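## Task

Press the green bell's button exactly three times. A press counts only if the button goes fully down and is then released to rise fully again for a short moment. The bells are free-standing. A press that slides or tips the bell may earn no credit, but it still uses up one of the three. A fourth press fails the task. Touching any other bell's button fails it, and so does ending with any bell toppled or moved from its spot. The result must hold on its own at the end, without the robot supporting anything.

## Robot and tools

Robot: two 7-joint arms, left_arm and right_arm, each ending in a two-finger gripper. All poses use one scene frame. Its origin is on the table top midway between the arms, +x points out over the table, +z points up, and left_arm sits on the +y side. The names left and right do not match image sides. Positions are in metres. Orientations are quaternions written w first (qw, qx, qy, qz). The fingers point along the gripper's own +z axis and close along its y axis. end_effector_position is the point between the pads when they are shut. Closed fingertips stick out about 19 mm past that point, open ones about 6 mm. Closing also pushes the tips about 13 mm further out.

A row is always 18 numbers in one flat list covering both arms: left x, y, z, qw, qx, qy, qz, left gripper position, left gripper speed, then the same nine for the right arm. The x, y, z and quaternion are an absolute target pose for that gripper in the scene frame, not an offset. Gripper position runs from -1 to 1: +1 is fully open (85 mm), 0 is about 41 mm, the pads touch near -0.8, and -1 closes until something blocks them. Gripper speed also runs from -1 to 1: about 20 mm/s at -1, 85 at 0, 150 at +1. A 0 is a real command. To leave a gripper unchanged, repeat its previous two numbers. To keep an arm still, resend the exact pose from the last result before it stopped, plus its gripper numbers, on every call. To hold an orientation, send the same quaternion in every row instead of copying a drifted reported one.

execute_actions(actions): actions is a list of actions. Each action is a list of 1 to 15 rows, and each row runs for one 1/30 s step. If fewer than 15 rows are given, the last one repeats to fill 15 steps. An empty list just returns the state and images. At each step the commanded pose is clipped to within 70 mm and 16 degrees of the measured pose, so far targets need several actions. After an action the arm only carries on to its last clipped pose. An action is rejected for both arms if any target is more than 0.6 m from that gripper's current position along any of the gripper's axes. If the first action fails this check, or any action is malformed, nothing in the call runs.

move(target, speed, blocking): target is one 18-number row of absolute poses, as above. Each gripper travels a straight line toward its pose, and all paths finish together. A path takes 0.5 to 10 s and is cut off at 10 s. speed is the top path speed in m/s, from 0.002 to 0.5, default 0.25; rotation is capped at twice that in rad/s. The finger numbers are applied at the start. Grippers lag, can drift off the line, and can overshoot speed, especially with a nearly straight arm. Paths ignore obstacles and the other arm. With blocking=false you get a result after 0.5 s. Until a result shows the move has ended, other moves and execute_actions are refused, so use wait(0) or stop first. The extra 'move:' line reports the ending (done, off_target, moving, held, fault) and any limits. limits=paced means the pose was clipped. limits=held means a check blocked some steps, after which the arm may speed up sharply. The distance of each gripper from its pose is also reported.

wait(seconds): 0 to 10; the arms keep their last command, and a running move continues. stop(): brakes a running move; the fingers carry on. zoom_image(camera, region): camera is one of cam_high, cam_low, cam_left_wrist, cam_right_wrist (each 896x504). region is [x0, y0, x1, y1] in pixels from the top-left, at most 504 by 504. finished_scene(scene): ends the current scene, given by its number; this is final and returns whether the task succeeded.

Results: the state line 'left_arm: … | right_arm: …' gives each gripper's position and quaternion. These can be a little off at long reach. 'Hand target' shows the pose each arm is now being driven to. 'pose unreachable' means a clearance check altered or blocked that arm's command. position_measured_pct is about 50 - 50 x finger position, so 0 means fully open. A reading that stops below 90 short of the command means something is gripped or blocking, and about 90 means the pads met. Joint torques are listed in joint order, with offsets and noise. MOTOR HOT warns from 60 °C. At 75 °C an OVER-TEMPERATURE FAULT lets that arm sag. A TORQUE FAULT freezes the arm for 10 s and drops the rest of the call. Load limits are 48.6 N m for waist, shoulder, upper arm roll and elbow, and 30.6 N m for forearm roll, wrist pitch and wrist roll.

Cautions: press a bell button slowly from just above it, and aim only slightly below the point of contact. Faster moves and targets further past contact both hit harder and can shove or topple the bell. Lift clear after each press so the button fully returns before the next one, and count presses carefully. Keep away from the other bells' buttons. Do not let the arms collide or press on each other, do not knock anything off the table, and avoid slams and hard pushes.

Each tool is called as name(argument=value, ...), one argument or row to a line, values as JSON.

## Session

execute_actions(
  actions=[],
)

Scene clock: 0.00 s.
left_arm: end_effector_position=(+0.2489, -0.2972, +0.4003) position_measured_pct=0.0 end_effector_quat_wxyz=(+0.294, -0.038, +0.894, -0.336) | right_arm: end_effector_position=(+0.5404, -0.3360, +0.2354) position_measured_pct=0.0 end_effector_quat_wxyz=(+0.595, +0.180, +0.669, -0.408)
Joint positions: left_arm=[ 1.816  0.409 -0.645  1.503 -0.367  0.5    3.242] | right_arm=[-0.941  1.074  0.611  2.018  1.608  1.075 -1.133]
Joint velocities: left_arm=[-0.001 -0.     0.001  0.     0.001 -0.     0.   ] | right_arm=[-0.     0.001  0.     0.    -0.     0.     0.   ]
Joint torques (N m, as the joint torque sensors report them, + toward a larger angle): no reading
Motor temperatures (°C, as the motors report them): left_arm=[33 33 28 30 34 35 41] | right_arm=[33 29 28 30 36 33 41]
Hand target (left_arm): +0.249, -0.297, +0.400; +0.294, -0.038, +0.894, -0.336
Hand target (right_arm): +0.540, -0.336, +0.235; +0.595, +0.180, +0.669, -0.408

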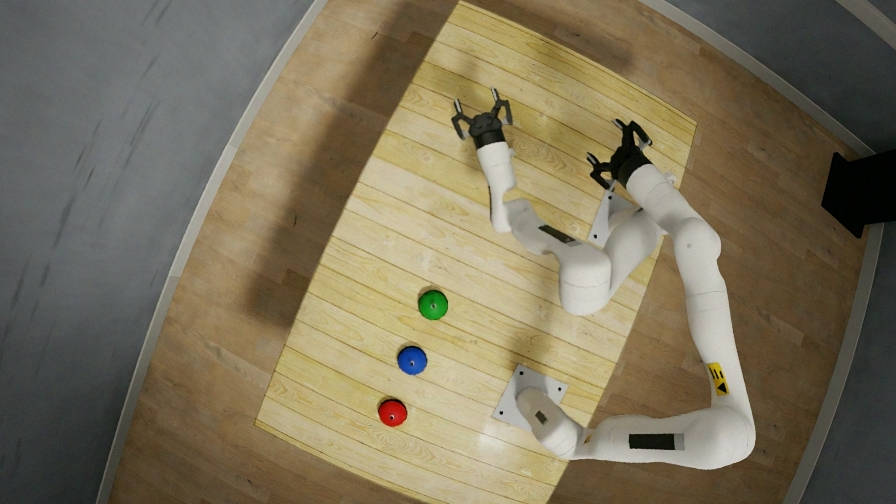

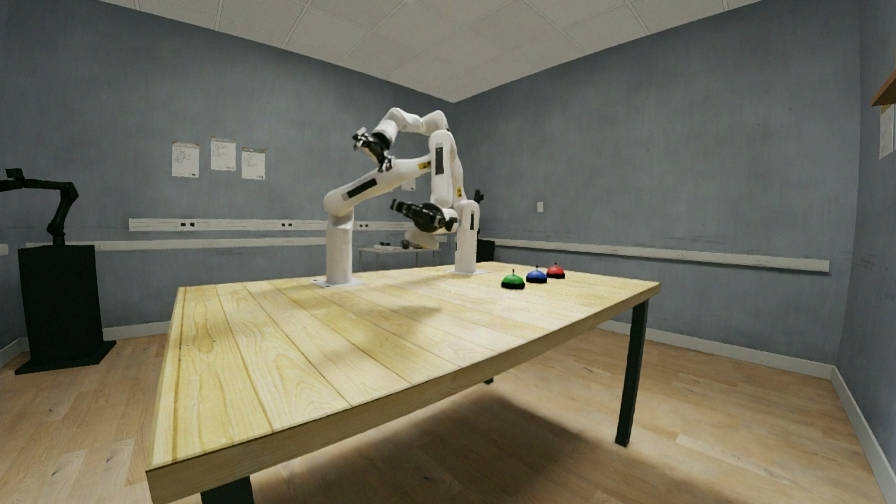

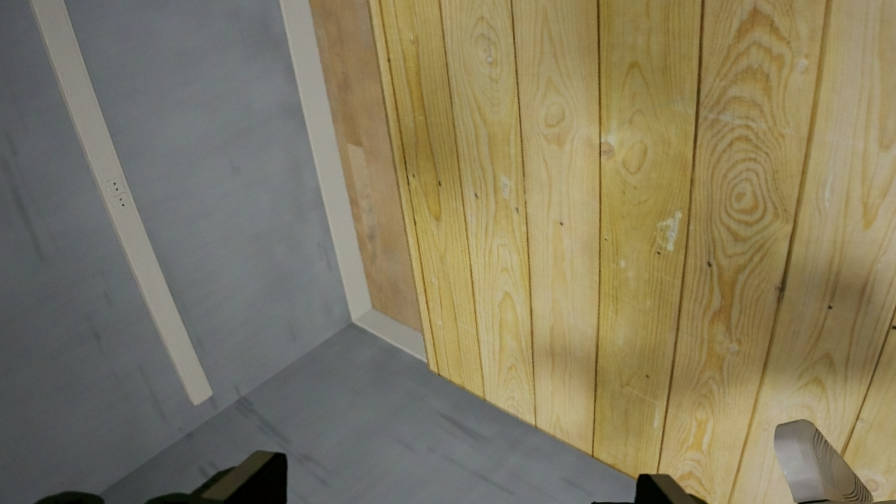

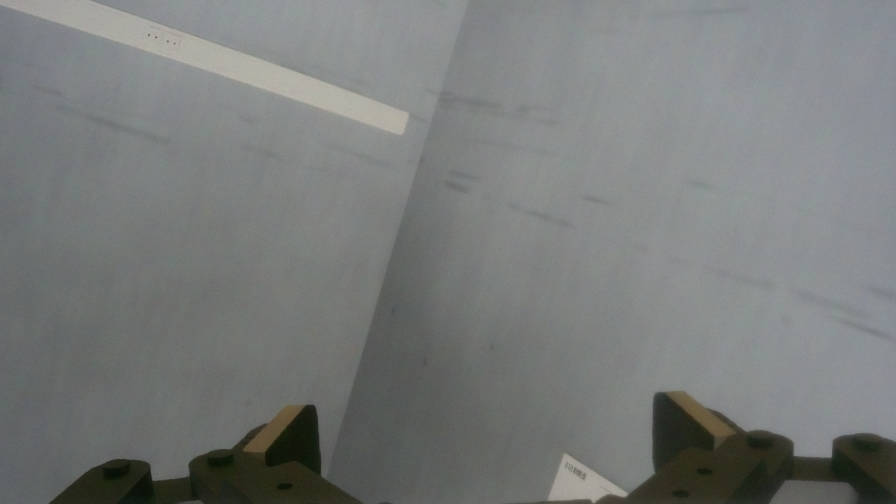

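move(
  target=[0.11,-0.13,0.63,0.294,-0.038,0.894,-0.336,-1,1,0.5404,-0.336,0.2354,0.595,0.18,0.669,-0.408,1,0],
  speed=0.35,
)

zoom_image(
  camera="cam_low",
  region=[300,60,620,320],
)

Scene clock: 21.83 s.
left_arm: end_effector_position=(+0.1104, -0.1310, +0.6297) position_measured_pct=91.7 end_effector_quat_wxyz=(+0.294, -0.039, +0.894, -0.336) | right_arm: end_effector_position=(+0.5404, -0.3360, +0.2354) position_measured_pct=0.0 end_effector_quat_wxyz=(+0.595, +0.180, +0.669, -0.408)
Joint positions: left_arm=[ 2.302 -0.001 -0.528  1.21  -0.747  1.368  3.384] | right_arm=[-0.941  1.074  0.611  2.018  1.608  1.075 -1.134]
Joint velocities: left_arm=[ 0.    -0.     0.005 -0.001  0.001 -0.    -0.   ] | right_arm=[-0.     0.     0.    -0.    -0.    -0.     0.001]
Joint torques (N m, as the joint torque sensors report them, + toward a larger angle): left_arm=[ 0.14 -7.06 -0.09 -9.98 -2.06 -1.53  0.12] | right_arm=[ -0.05 -17.76   7.21  -1.1    0.26   3.1   -0.29]
Motor temperatures (°C, as the motors report them): left_arm=[33 33 28 30 34 35 41] | right_arm=[33 30 28 30 36 33 41]
Hand target (left_arm): +0.110, -0.131, +0.630; +0.294, -0.039, +0.894, -0.336
Hand target (right_arm): +0.540, -0.336, +0.235; +0.595, +0.180, +0.669, -0.408
Off the commanded pose (left_arm): 0.001 m, 0 deg.
Off the commanded pose (right_arm): 0.000 m, 0 deg.
move: done

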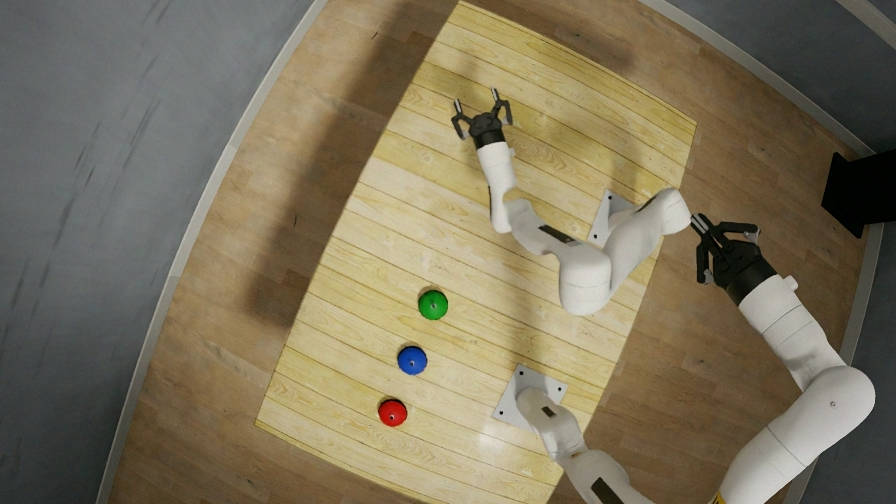

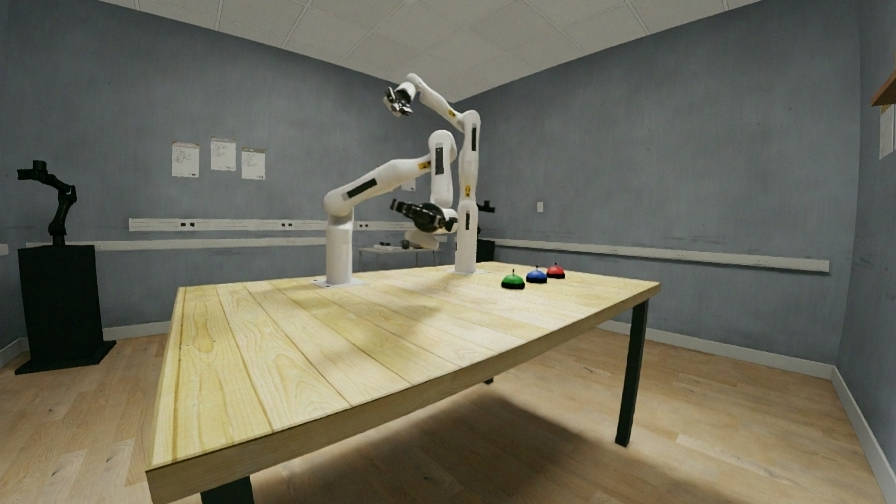

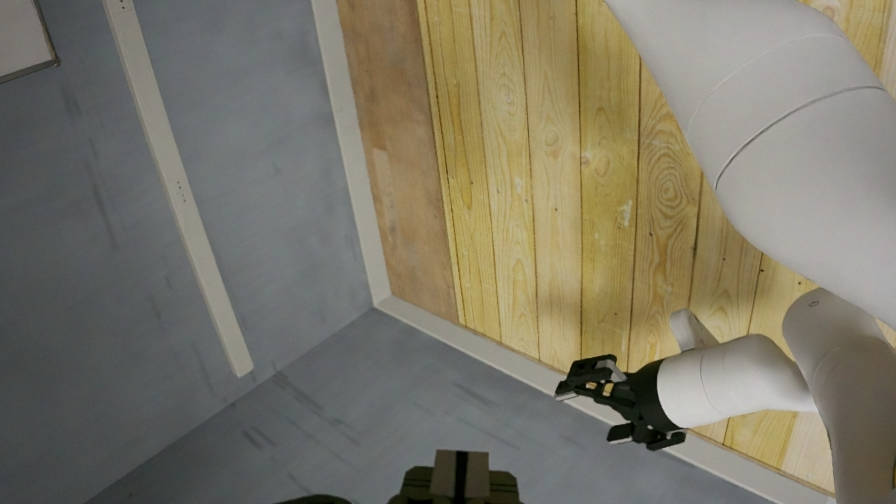

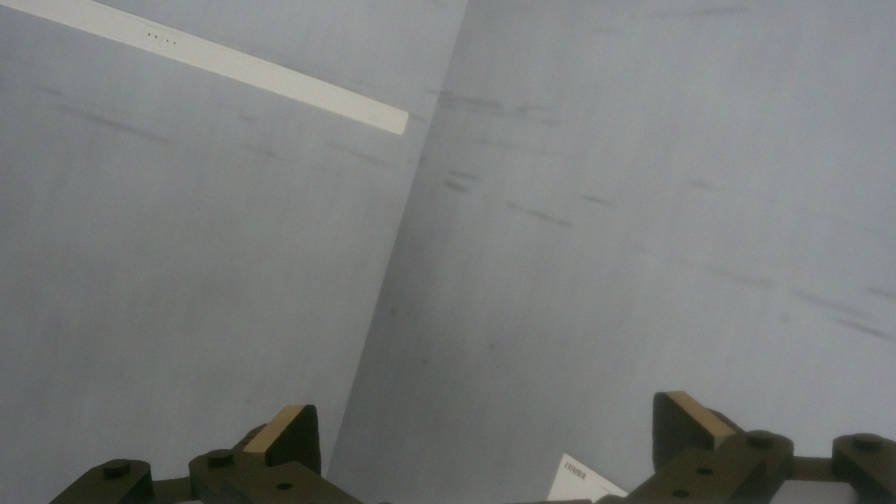

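Region (300, 60, 620, 320) of cam_low's 896x504 image, scaled by 1.575, with more detail than that image has; it fills the top 410 rows of this view, and the rest is white.

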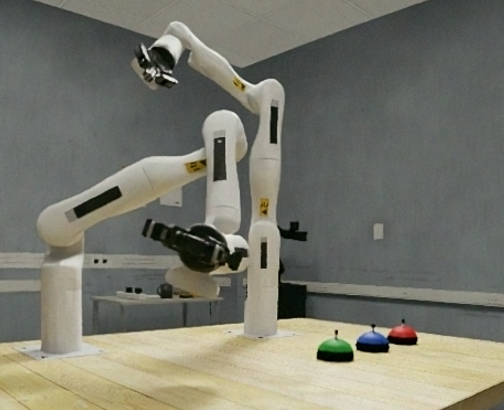

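move(
  target=[0.36,0.11,0.64,0.34,0,0.94,0,-1,1,0.5404,-0.336,0.2354,0.595,0.18,0.669,-0.408,1,0],
  speed=0.35,
)

Scene clock: 33.87 s.
left_arm: end_effector_position=(+0.3588, +0.1115, +0.6397) position_measured_pct=91.7 end_effector_quat_wxyz=(+0.340, +0.000, +0.941, +0.000) | right_arm: end_effector_position=(+0.5404, -0.3360, +0.2354) position_measured_pct=0.0 end_effector_quat_wxyz=(+0.595, +0.180, +0.669, -0.408)
Joint positions: left_arm=[ 1.952  0.    -1.043  0.985 -0.54   1.676  2.305] | right_arm=[-0.941  1.074  0.611  2.018  1.608  1.075 -1.134]
Joint velocities: left_arm=[-0.005  0.015 -0.016 -0.004  0.003  0.001 -0.001] | right_arm=[-0.     0.001  0.    -0.    -0.    -0.001 -0.   ]
Joint torques (N m, as the joint torque sensors report them, + toward a larger angle): left_arm=[ 0.18 -3.73 -0.5  -8.57 -1.48 -1.38 -0.1 ] | right_arm=[  0.01 -17.88   6.62  -1.56   0.56   3.06  -0.19]
Motor temperatures (°C, as the motors report them): left_arm=[33 33 28 31 34 35 41] | right_arm=[33 30 28 30 36 33 41]
Hand target (left_arm): +0.359, +0.112, +0.640; +0.340, -0.000, +0.940, +0.001
Hand target (right_arm): +0.540, -0.336, +0.235; +0.595, +0.180, +0.669, -0.408
Off the commanded pose (left_arm): 0.002 m, 0 deg.
Off the commanded pose (right_arm): 0.000 m, 0 deg.
move: done

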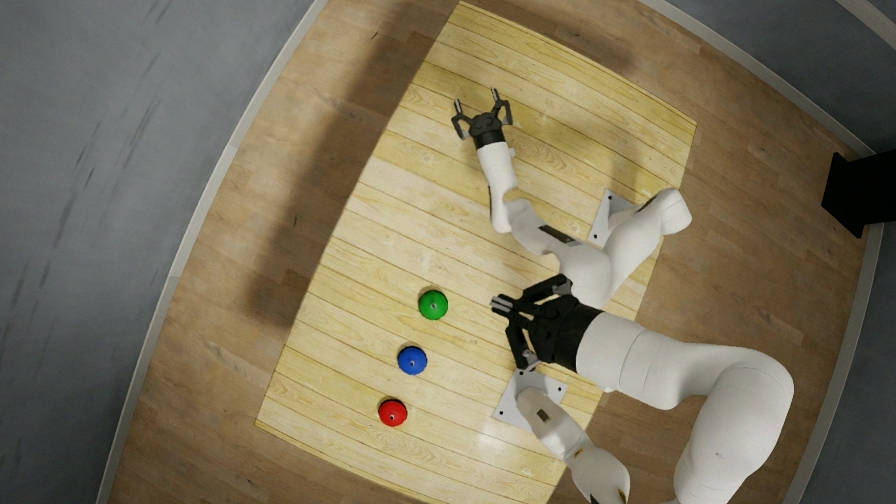

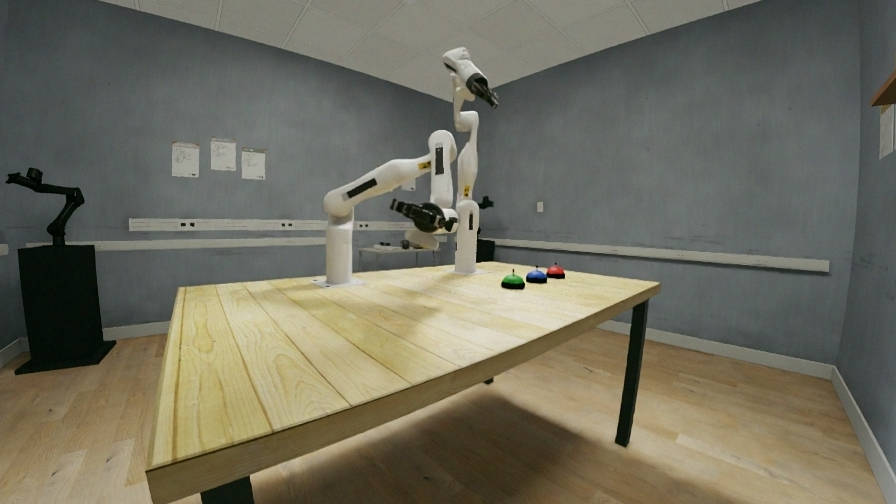

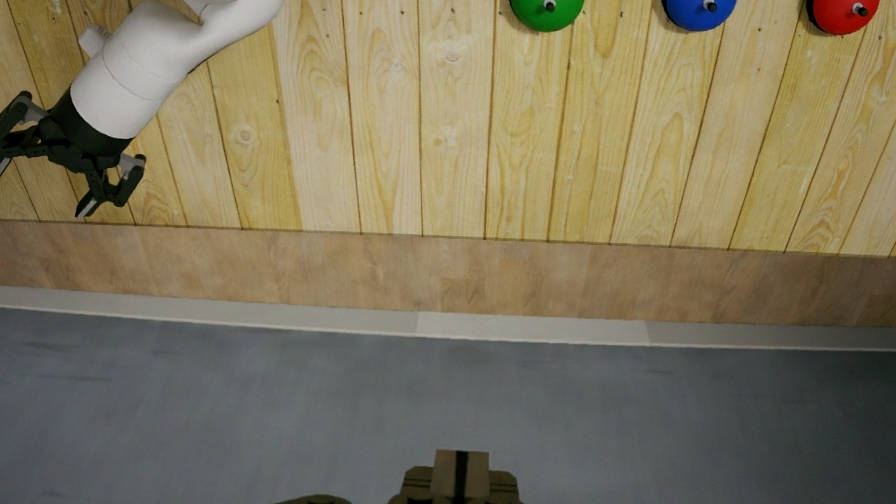

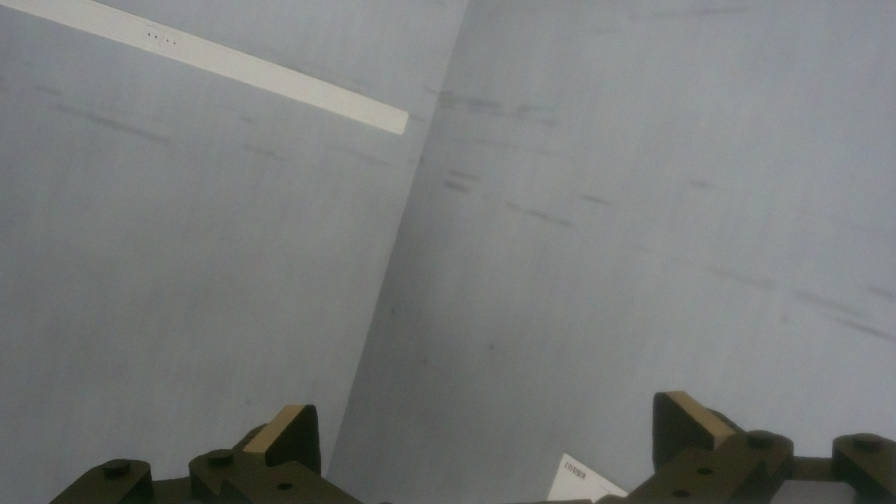

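move(
  target=[0.46,0.21,0.27,0,0,1,0,-1,1,0.5404,-0.336,0.2354,0.595,0.18,0.669,-0.408,1,0],
  speed=0.35,
)

Scene clock: 42.77 s.
left_arm: end_effector_position=(+0.4578, +0.2102, +0.2707) position_measured_pct=91.7 end_effector_quat_wxyz=(-0.000, +0.000, +1.000, +0.001) | right_arm: end_effector_position=(+0.5404, -0.3360, +0.2354) position_measured_pct=0.0 end_effector_quat_wxyz=(+0.595, +0.180, +0.669, -0.408)
Joint positions: left_arm=[ 0.854  0.546 -1.077  1.495  0.481  1.39   1.339] | right_arm=[-0.941  1.075  0.611  2.018  1.608  1.075 -1.134]
Joint velocities: left_arm=[-0.004  0.003 -0.002 -0.001 -0.001  0.     0.   ] | right_arm=[ 0.     0.    -0.     0.    -0.001 -0.002 -0.   ]
Joint torques (N m, as the joint torque sensors report them, + toward a larger angle): left_arm=[  0.28 -14.12  -3.82  -8.04  -0.27  -0.15   0.01] | right_arm=[ -0.01 -17.58   6.94  -1.19   0.29   3.07  -0.23]
Motor temperatures (°C, as the motors report them): left_arm=[33 33 28 31 34 35 41] | right_arm=[33 30 28 30 36 33 41]
Hand target (left_arm): +0.458, +0.210, +0.271; -0.000, +0.000, +1.000, +0.001
Hand target (right_arm): +0.540, -0.336, +0.235; +0.595, +0.180, +0.669, -0.408
Off the commanded pose (left_arm): 0.002 m, 0 deg.
Off the commanded pose (right_arm): 0.000 m, 0 deg.
move: done; limits=paced

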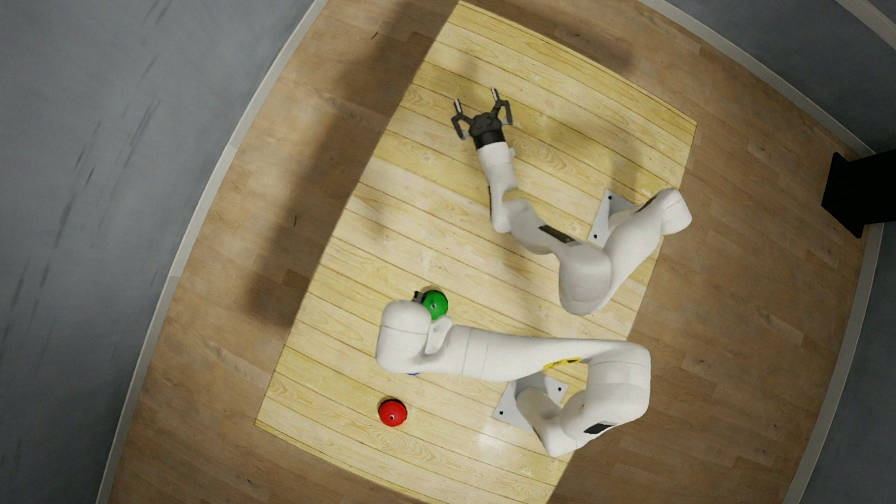

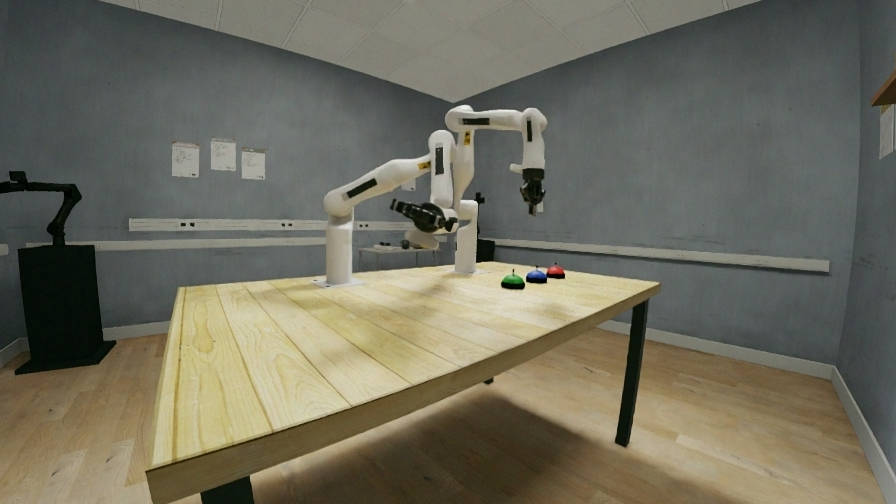

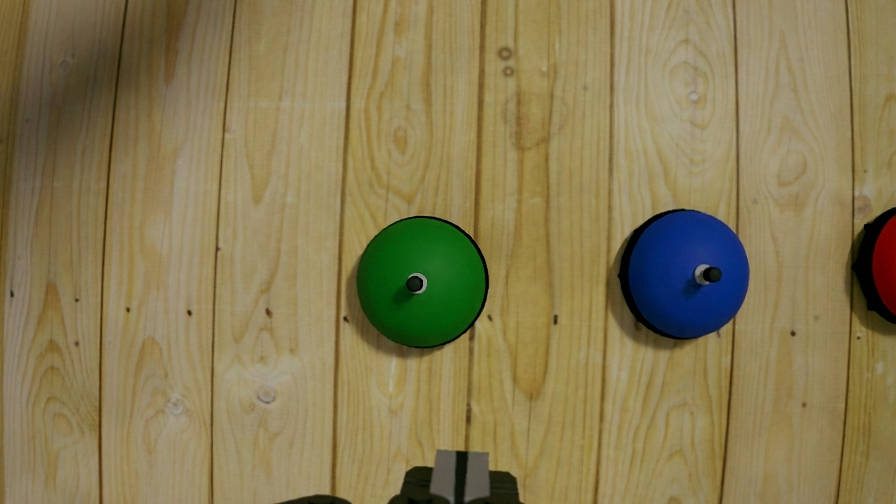

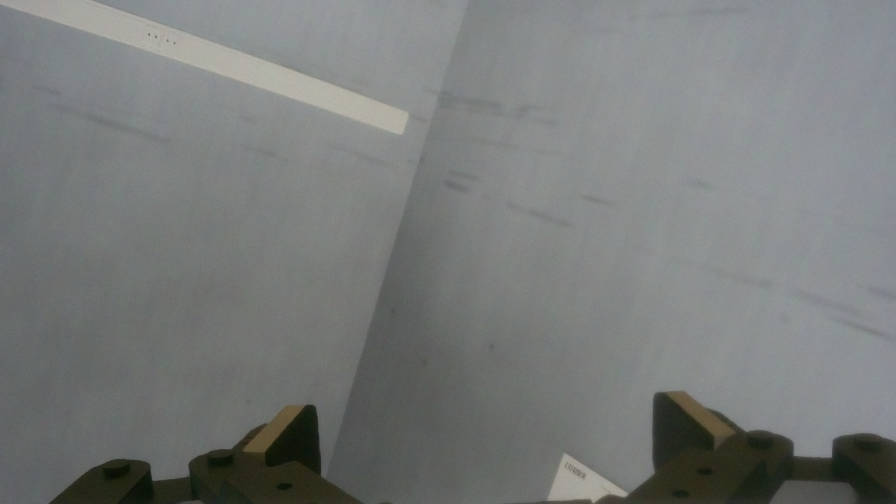

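move(
  target=[0.415,0.186,0.15,0,0,1,0,-1,1,0.5404,-0.336,0.2354,0.595,0.18,0.669,-0.408,1,0],
  speed=0.3,
)

zoom_image(
  camera="cam_low",
  region=[470,210,570,300],
)

Scene clock: 49.83 s.
left_arm: end_effector_position=(+0.4151, +0.1859, +0.1502) position_measured_pct=91.7 end_effector_quat_wxyz=(+0.000, +0.001, +1.000, -0.000) | right_arm: end_effector_position=(+0.5404, -0.3360, +0.2354) position_measured_pct=0.0 end_effector_quat_wxyz=(+0.595, +0.180, +0.669, -0.408)
Joint positions: left_arm=[ 0.937  0.623 -1.012  1.827  0.61   1.041  1.271] | right_arm=[-0.941  1.075  0.611  2.018  1.608  1.075 -1.134]
Joint velocities: left_arm=[ 0.     0.002 -0.     0.003 -0.001 -0.     0.   ] | right_arm=[-0.001 -0.001  0.     0.     0.001 -0.001  0.001]
Joint torques (N m, as the joint torque sensors report them, + toward a larger angle): left_arm=[  0.03 -13.66  -4.11  -6.43  -0.41  -0.17  -0.07] | right_arm=[  0.28 -17.79   7.04  -1.23   0.31   3.09  -0.15]
Motor temperatures (°C, as the motors report them): left_arm=[33 34 28 31 34 35 41] | right_arm=[33 30 28 30 36 33 41]
Hand target (left_arm): +0.415, +0.186, +0.150; +0.000, +0.001, +1.000, +0.000
Hand target (right_arm): +0.540, -0.336, +0.235; +0.595, +0.180, +0.669, -0.408
Off the commanded pose (left_arm): 0.000 m, 0 deg.
Off the commanded pose (right_arm): 0.000 m, 0 deg.
move: done

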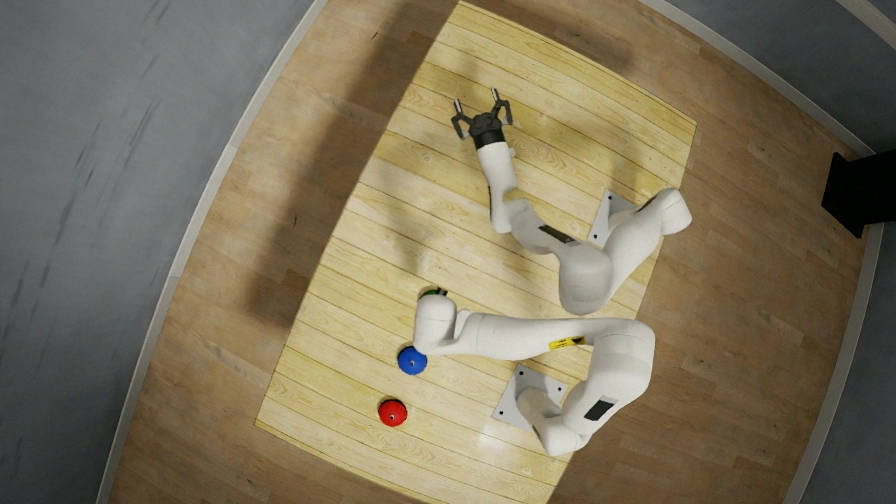

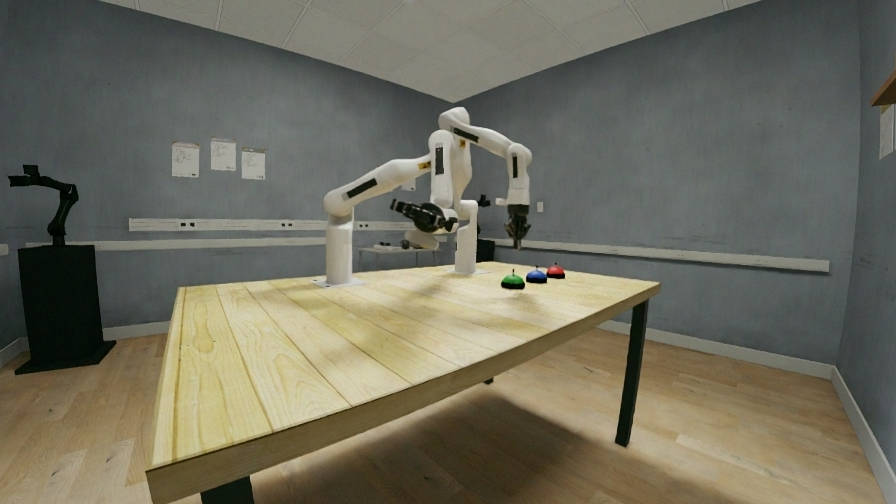

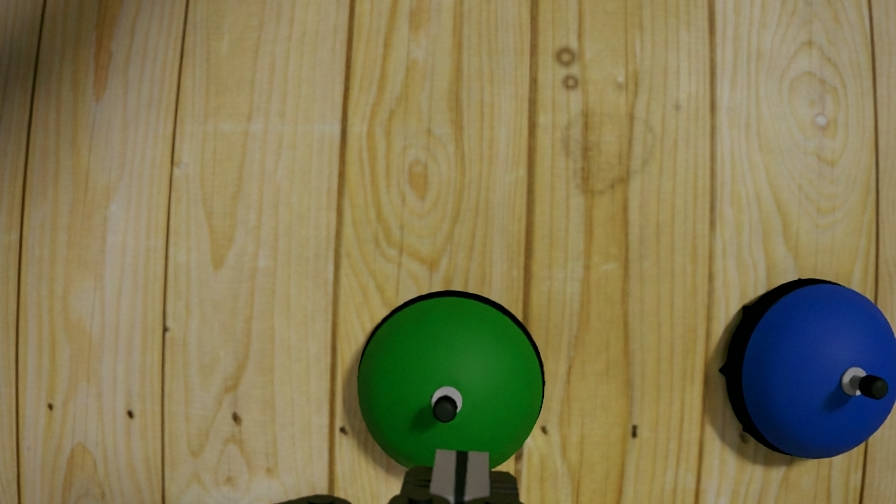

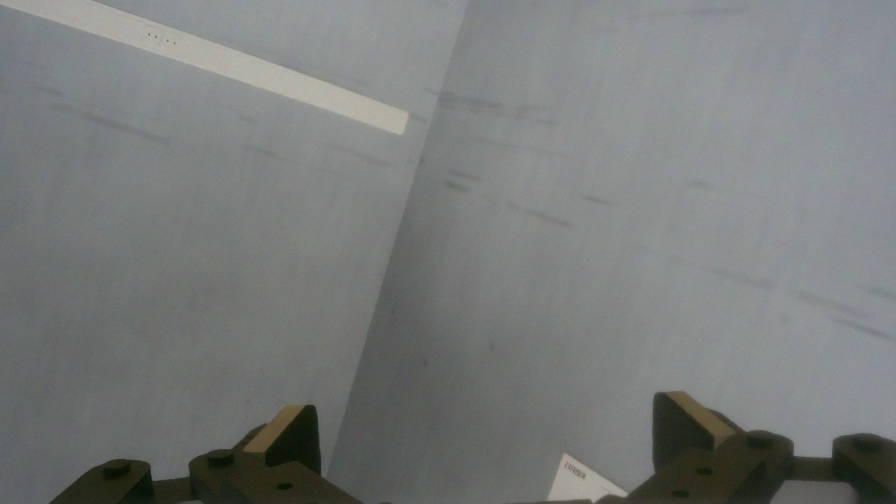

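Region (470, 210, 570, 300) of cam_low's 896x504 image, scaled by 5.040, with more detail than that image has; it fills the top 454 rows of this view, and the rest is white.

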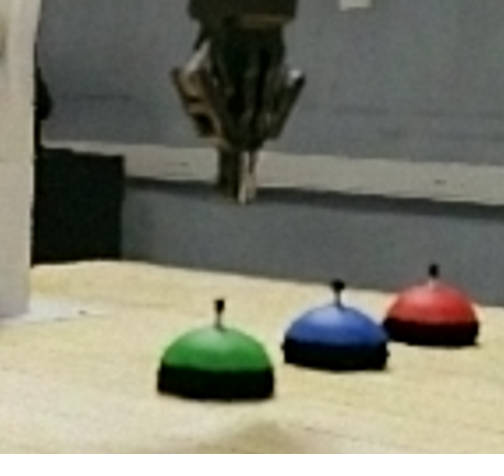

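move(
  target=[0.418,0.180,0.10,0,0,1,0,-1,1,0.5404,-0.336,0.2354,0.595,0.18,0.669,-0.408,1,0],
  speed=0.2,
)

zoom_image(
  camera="cam_low",
  region=[490,240,550,300],
)

zoom_image(
  camera="cam_left_wrist",
  region=[380,380,540,504],
)

Scene clock: 59.40 s.
left_arm: end_effector_position=(+0.4180, +0.1797, +0.1004) position_measured_pct=91.7 end_effector_quat_wxyz=(+0.000, +0.000, +1.000, -0.000) | right_arm: end_effector_position=(+0.5404, -0.3360, +0.2354) position_measured_pct=0.0 end_effector_quat_wxyz=(+0.595, +0.180, +0.669, -0.408)
Joint positions: left_arm=[ 0.894  0.708 -0.939  1.872  0.71   0.937  1.207] | right_arm=[-0.941  1.075  0.611  2.018  1.608  1.075 -1.134]
Joint velocities: left_arm=[-0.004  0.006  0.001  0.002  0.    -0.001 -0.001] | right_arm=[-0.    -0.     0.    -0.    -0.     0.001  0.001]
Joint torques (N m, as the joint torque sensors report them, + toward a larger angle): left_arm=[ -0.74 -15.18  -3.97  -5.58   0.01   0.11  -0.08] | right_arm=[ -0.07 -17.7    6.97  -1.44   0.41   3.01  -0.16]
Motor temperatures (°C, as the motors report them): left_arm=[33 34 28 31 34 35 41] | right_arm=[33 30 28 30 36 33 41]
Hand target (left_arm): +0.418, +0.180, +0.100; +0.000, +0.000, +1.000, +0.000
Hand target (right_arm): +0.540, -0.336, +0.235; +0.595, +0.180, +0.669, -0.408
Off the commanded pose (left_arm): 0.000 m, 0 deg.
Off the commanded pose (right_arm): 0.000 m, 0 deg.
move: done

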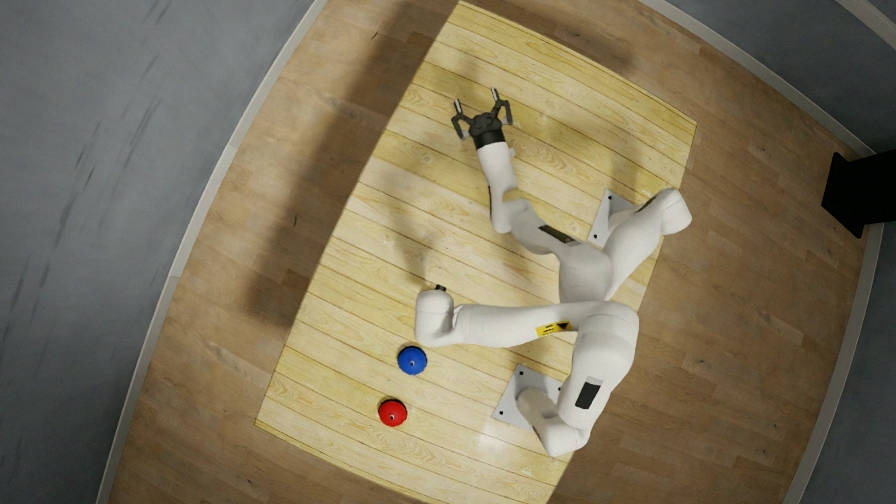

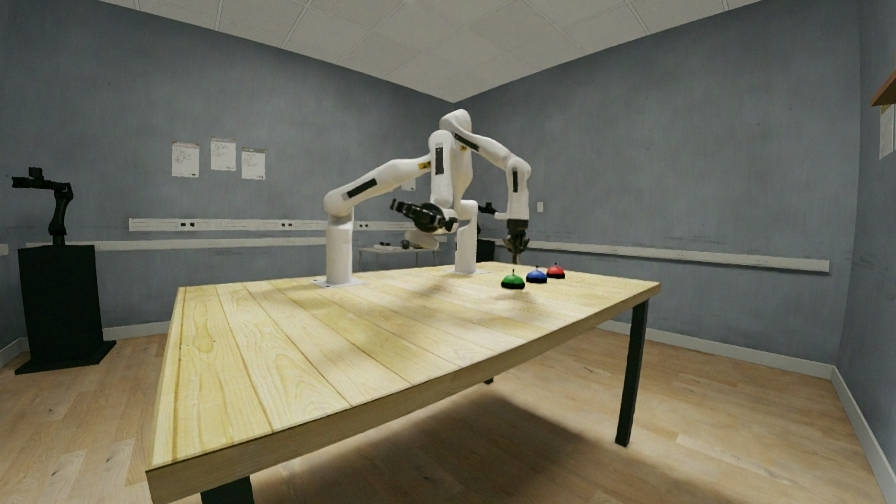

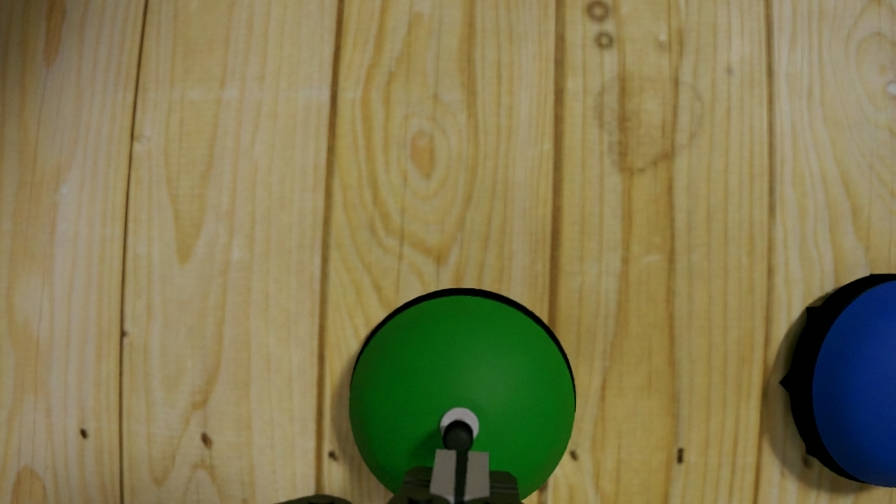

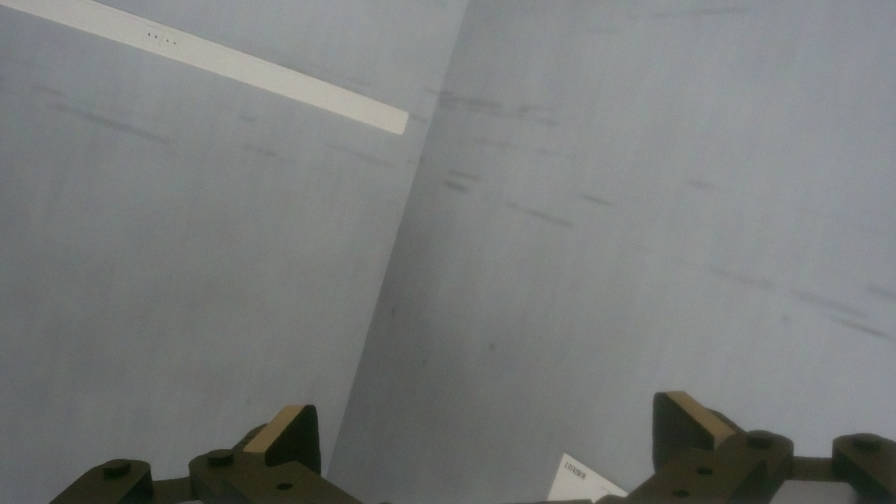

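Region (490, 240, 550, 300) of cam_low's 896x504 image, scaled by 8.400, with more detail than that image has.

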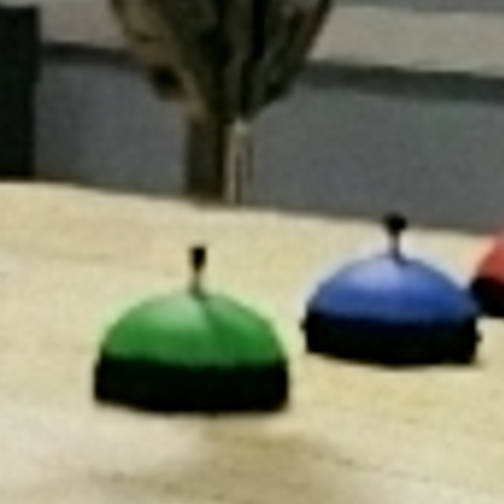

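Region (380, 380, 540, 504) of cam_left_wrist's 896x504 image, scaled by 3.150; it fills the top 391 rows of this view, and the rest is white.

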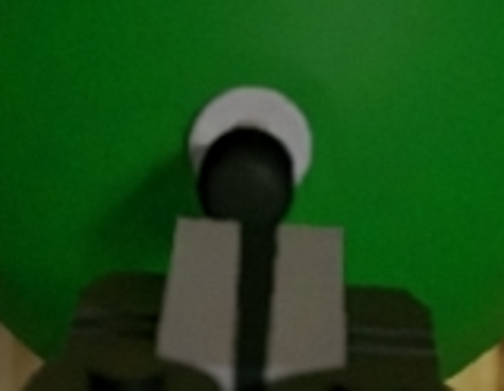

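execute_actions(
  actions=[
    [[0.416,0.1798,0.099,0,0,1,0,-1,1,0.5404,-0.336,0.2354,0.595,0.18,0.669,-0.408,1,0],[0.414,0.1796,0.098,0,0,1,0,-1,1,0.5404,-0.336,0.2354,0.595,0.18,0.669,-0.408,1,0],[0.412,0.1794,0.097,0,0,1,0,-1,1,0.5404,-0.336,0.2354,0.595,0.18,0.669,-0.408,1,0],[0.410,0.1792,0.096,0,0,1,0,-1,1,0.5404,-0.336,0.2354,0.595,0.18,0.669,-0.408,1,0],[0.408,0.179,0.095,0,0,1,0,-1,1,0.5404,-0.336,0.2354,0.595,0.18,0.669,-0.408,1,0],[0.407,0.179,0.093,0,0,1,0,-1,1,0.5404,-0.336,0.2354,0.595,0.18,0.669,-0.408,1,0],[0.407,0.179,0.091,0,0,1,0,-1,1,0.5404,-0.336,0.2354,0.595,0.18,0.669,-0.408,1,0],[0.407,0.179,0.089,0,0,1,0,-1,1,0.5404,-0.336,0.2354,0.595,0.18,0.669,-0.408,1,0]],
  ],
)

zoom_image(
  camera="cam_low",
  region=[490,240,550,300],
)

Scene clock: 69.53 s.
left_arm: end_effector_position=(+0.4070, +0.1789, +0.0891) position_measured_pct=91.7 end_effector_quat_wxyz=(+0.000, +0.000, +1.000, -0.000) | right_arm: end_effector_position=(+0.5404, -0.3360, +0.2354) position_measured_pct=0.0 end_effector_quat_wxyz=(+0.595, +0.180, +0.669, -0.408)
Joint positions: left_arm=[ 0.903  0.711 -0.926  1.917  0.733  0.895  1.19 ] | right_arm=[-0.941  1.075  0.611  2.018  1.608  1.075 -1.134]
Joint velocities: left_arm=[-0.001  0.001 -0.001 -0.001 -0.002 -0.001 -0.   ] | right_arm=[ 0.002 -0.    -0.    -0.     0.001 -0.003  0.001]
Joint torques (N m, as the joint torque sensors report them, + toward a larger angle): left_arm=[  0.01 -14.74  -3.6   -5.47  -0.27   0.05   0.09] | right_arm=[  0.37 -17.64   6.84  -1.23   0.2    2.96  -0.05]
Motor temperatures (°C, as the motors report them): left_arm=[33 34 28 31 34 35 41] | right_arm=[33 31 28 30 36 33 41]
Hand target (left_arm): +0.407, +0.179, +0.089; -0.000, +0.000, +1.000, -0.000
Hand target (right_arm): +0.540, -0.336, +0.235; +0.595, +0.180, +0.669, -0.408
Off the commanded pose (left_arm): 0.000 m, 0 deg.
Off the commanded pose (right_arm): 0.000 m, 0 deg.

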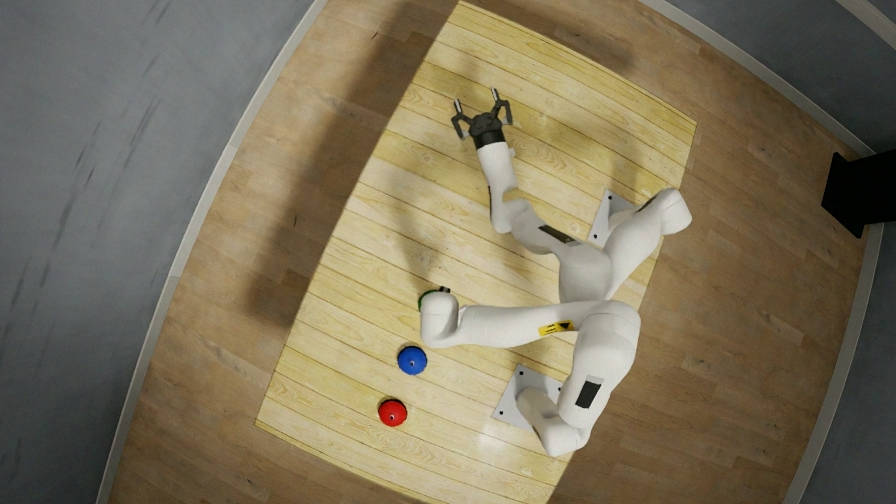

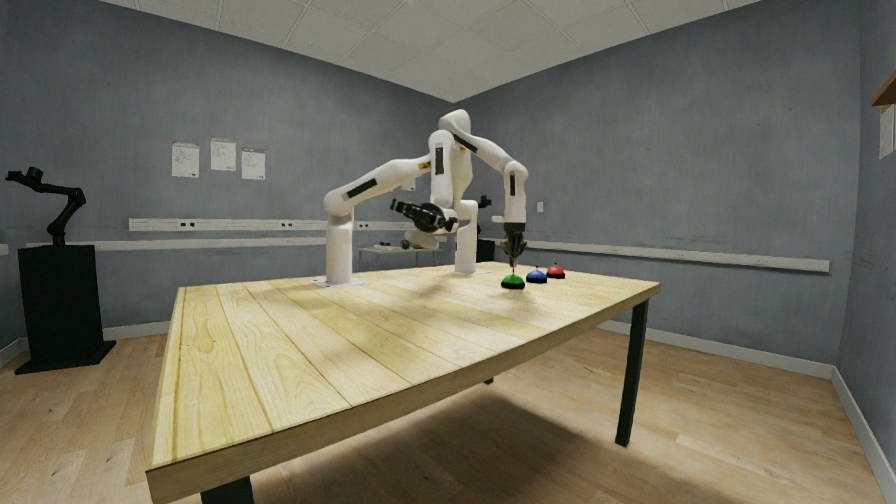

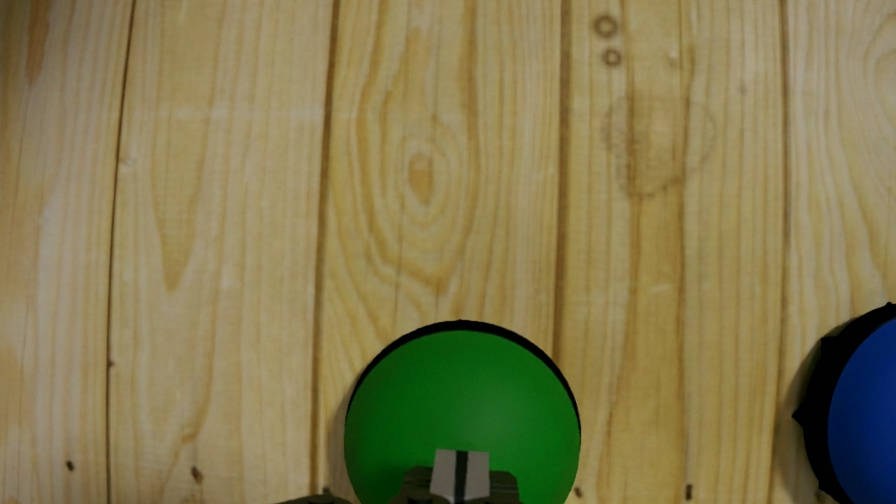

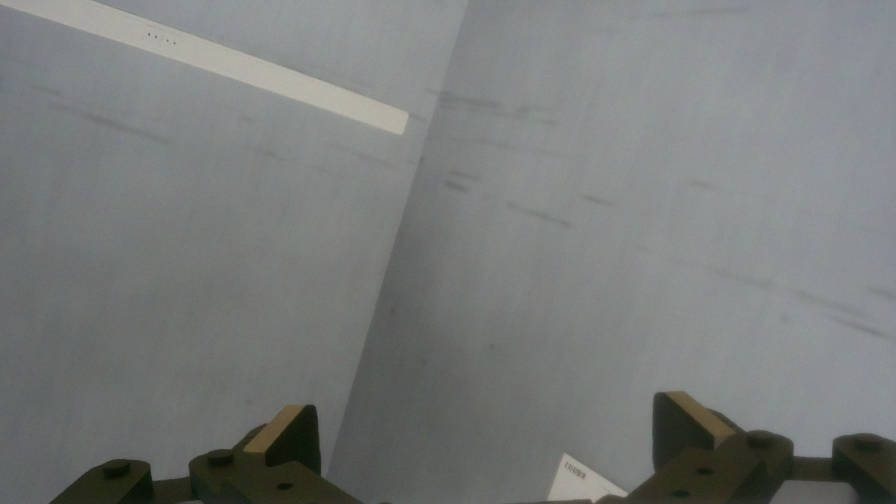

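Region (490, 240, 550, 300) of cam_low's 896x504 image, scaled by 8.400, with more detail than that image has.

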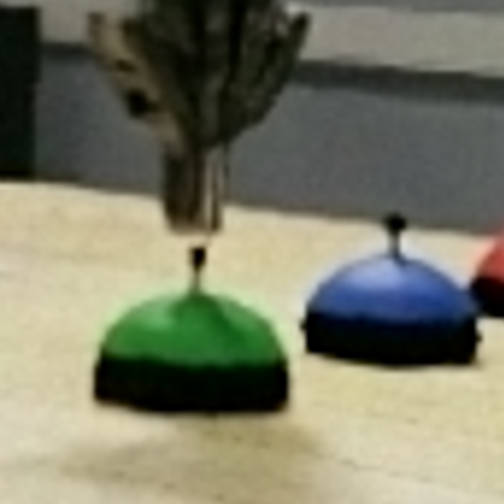

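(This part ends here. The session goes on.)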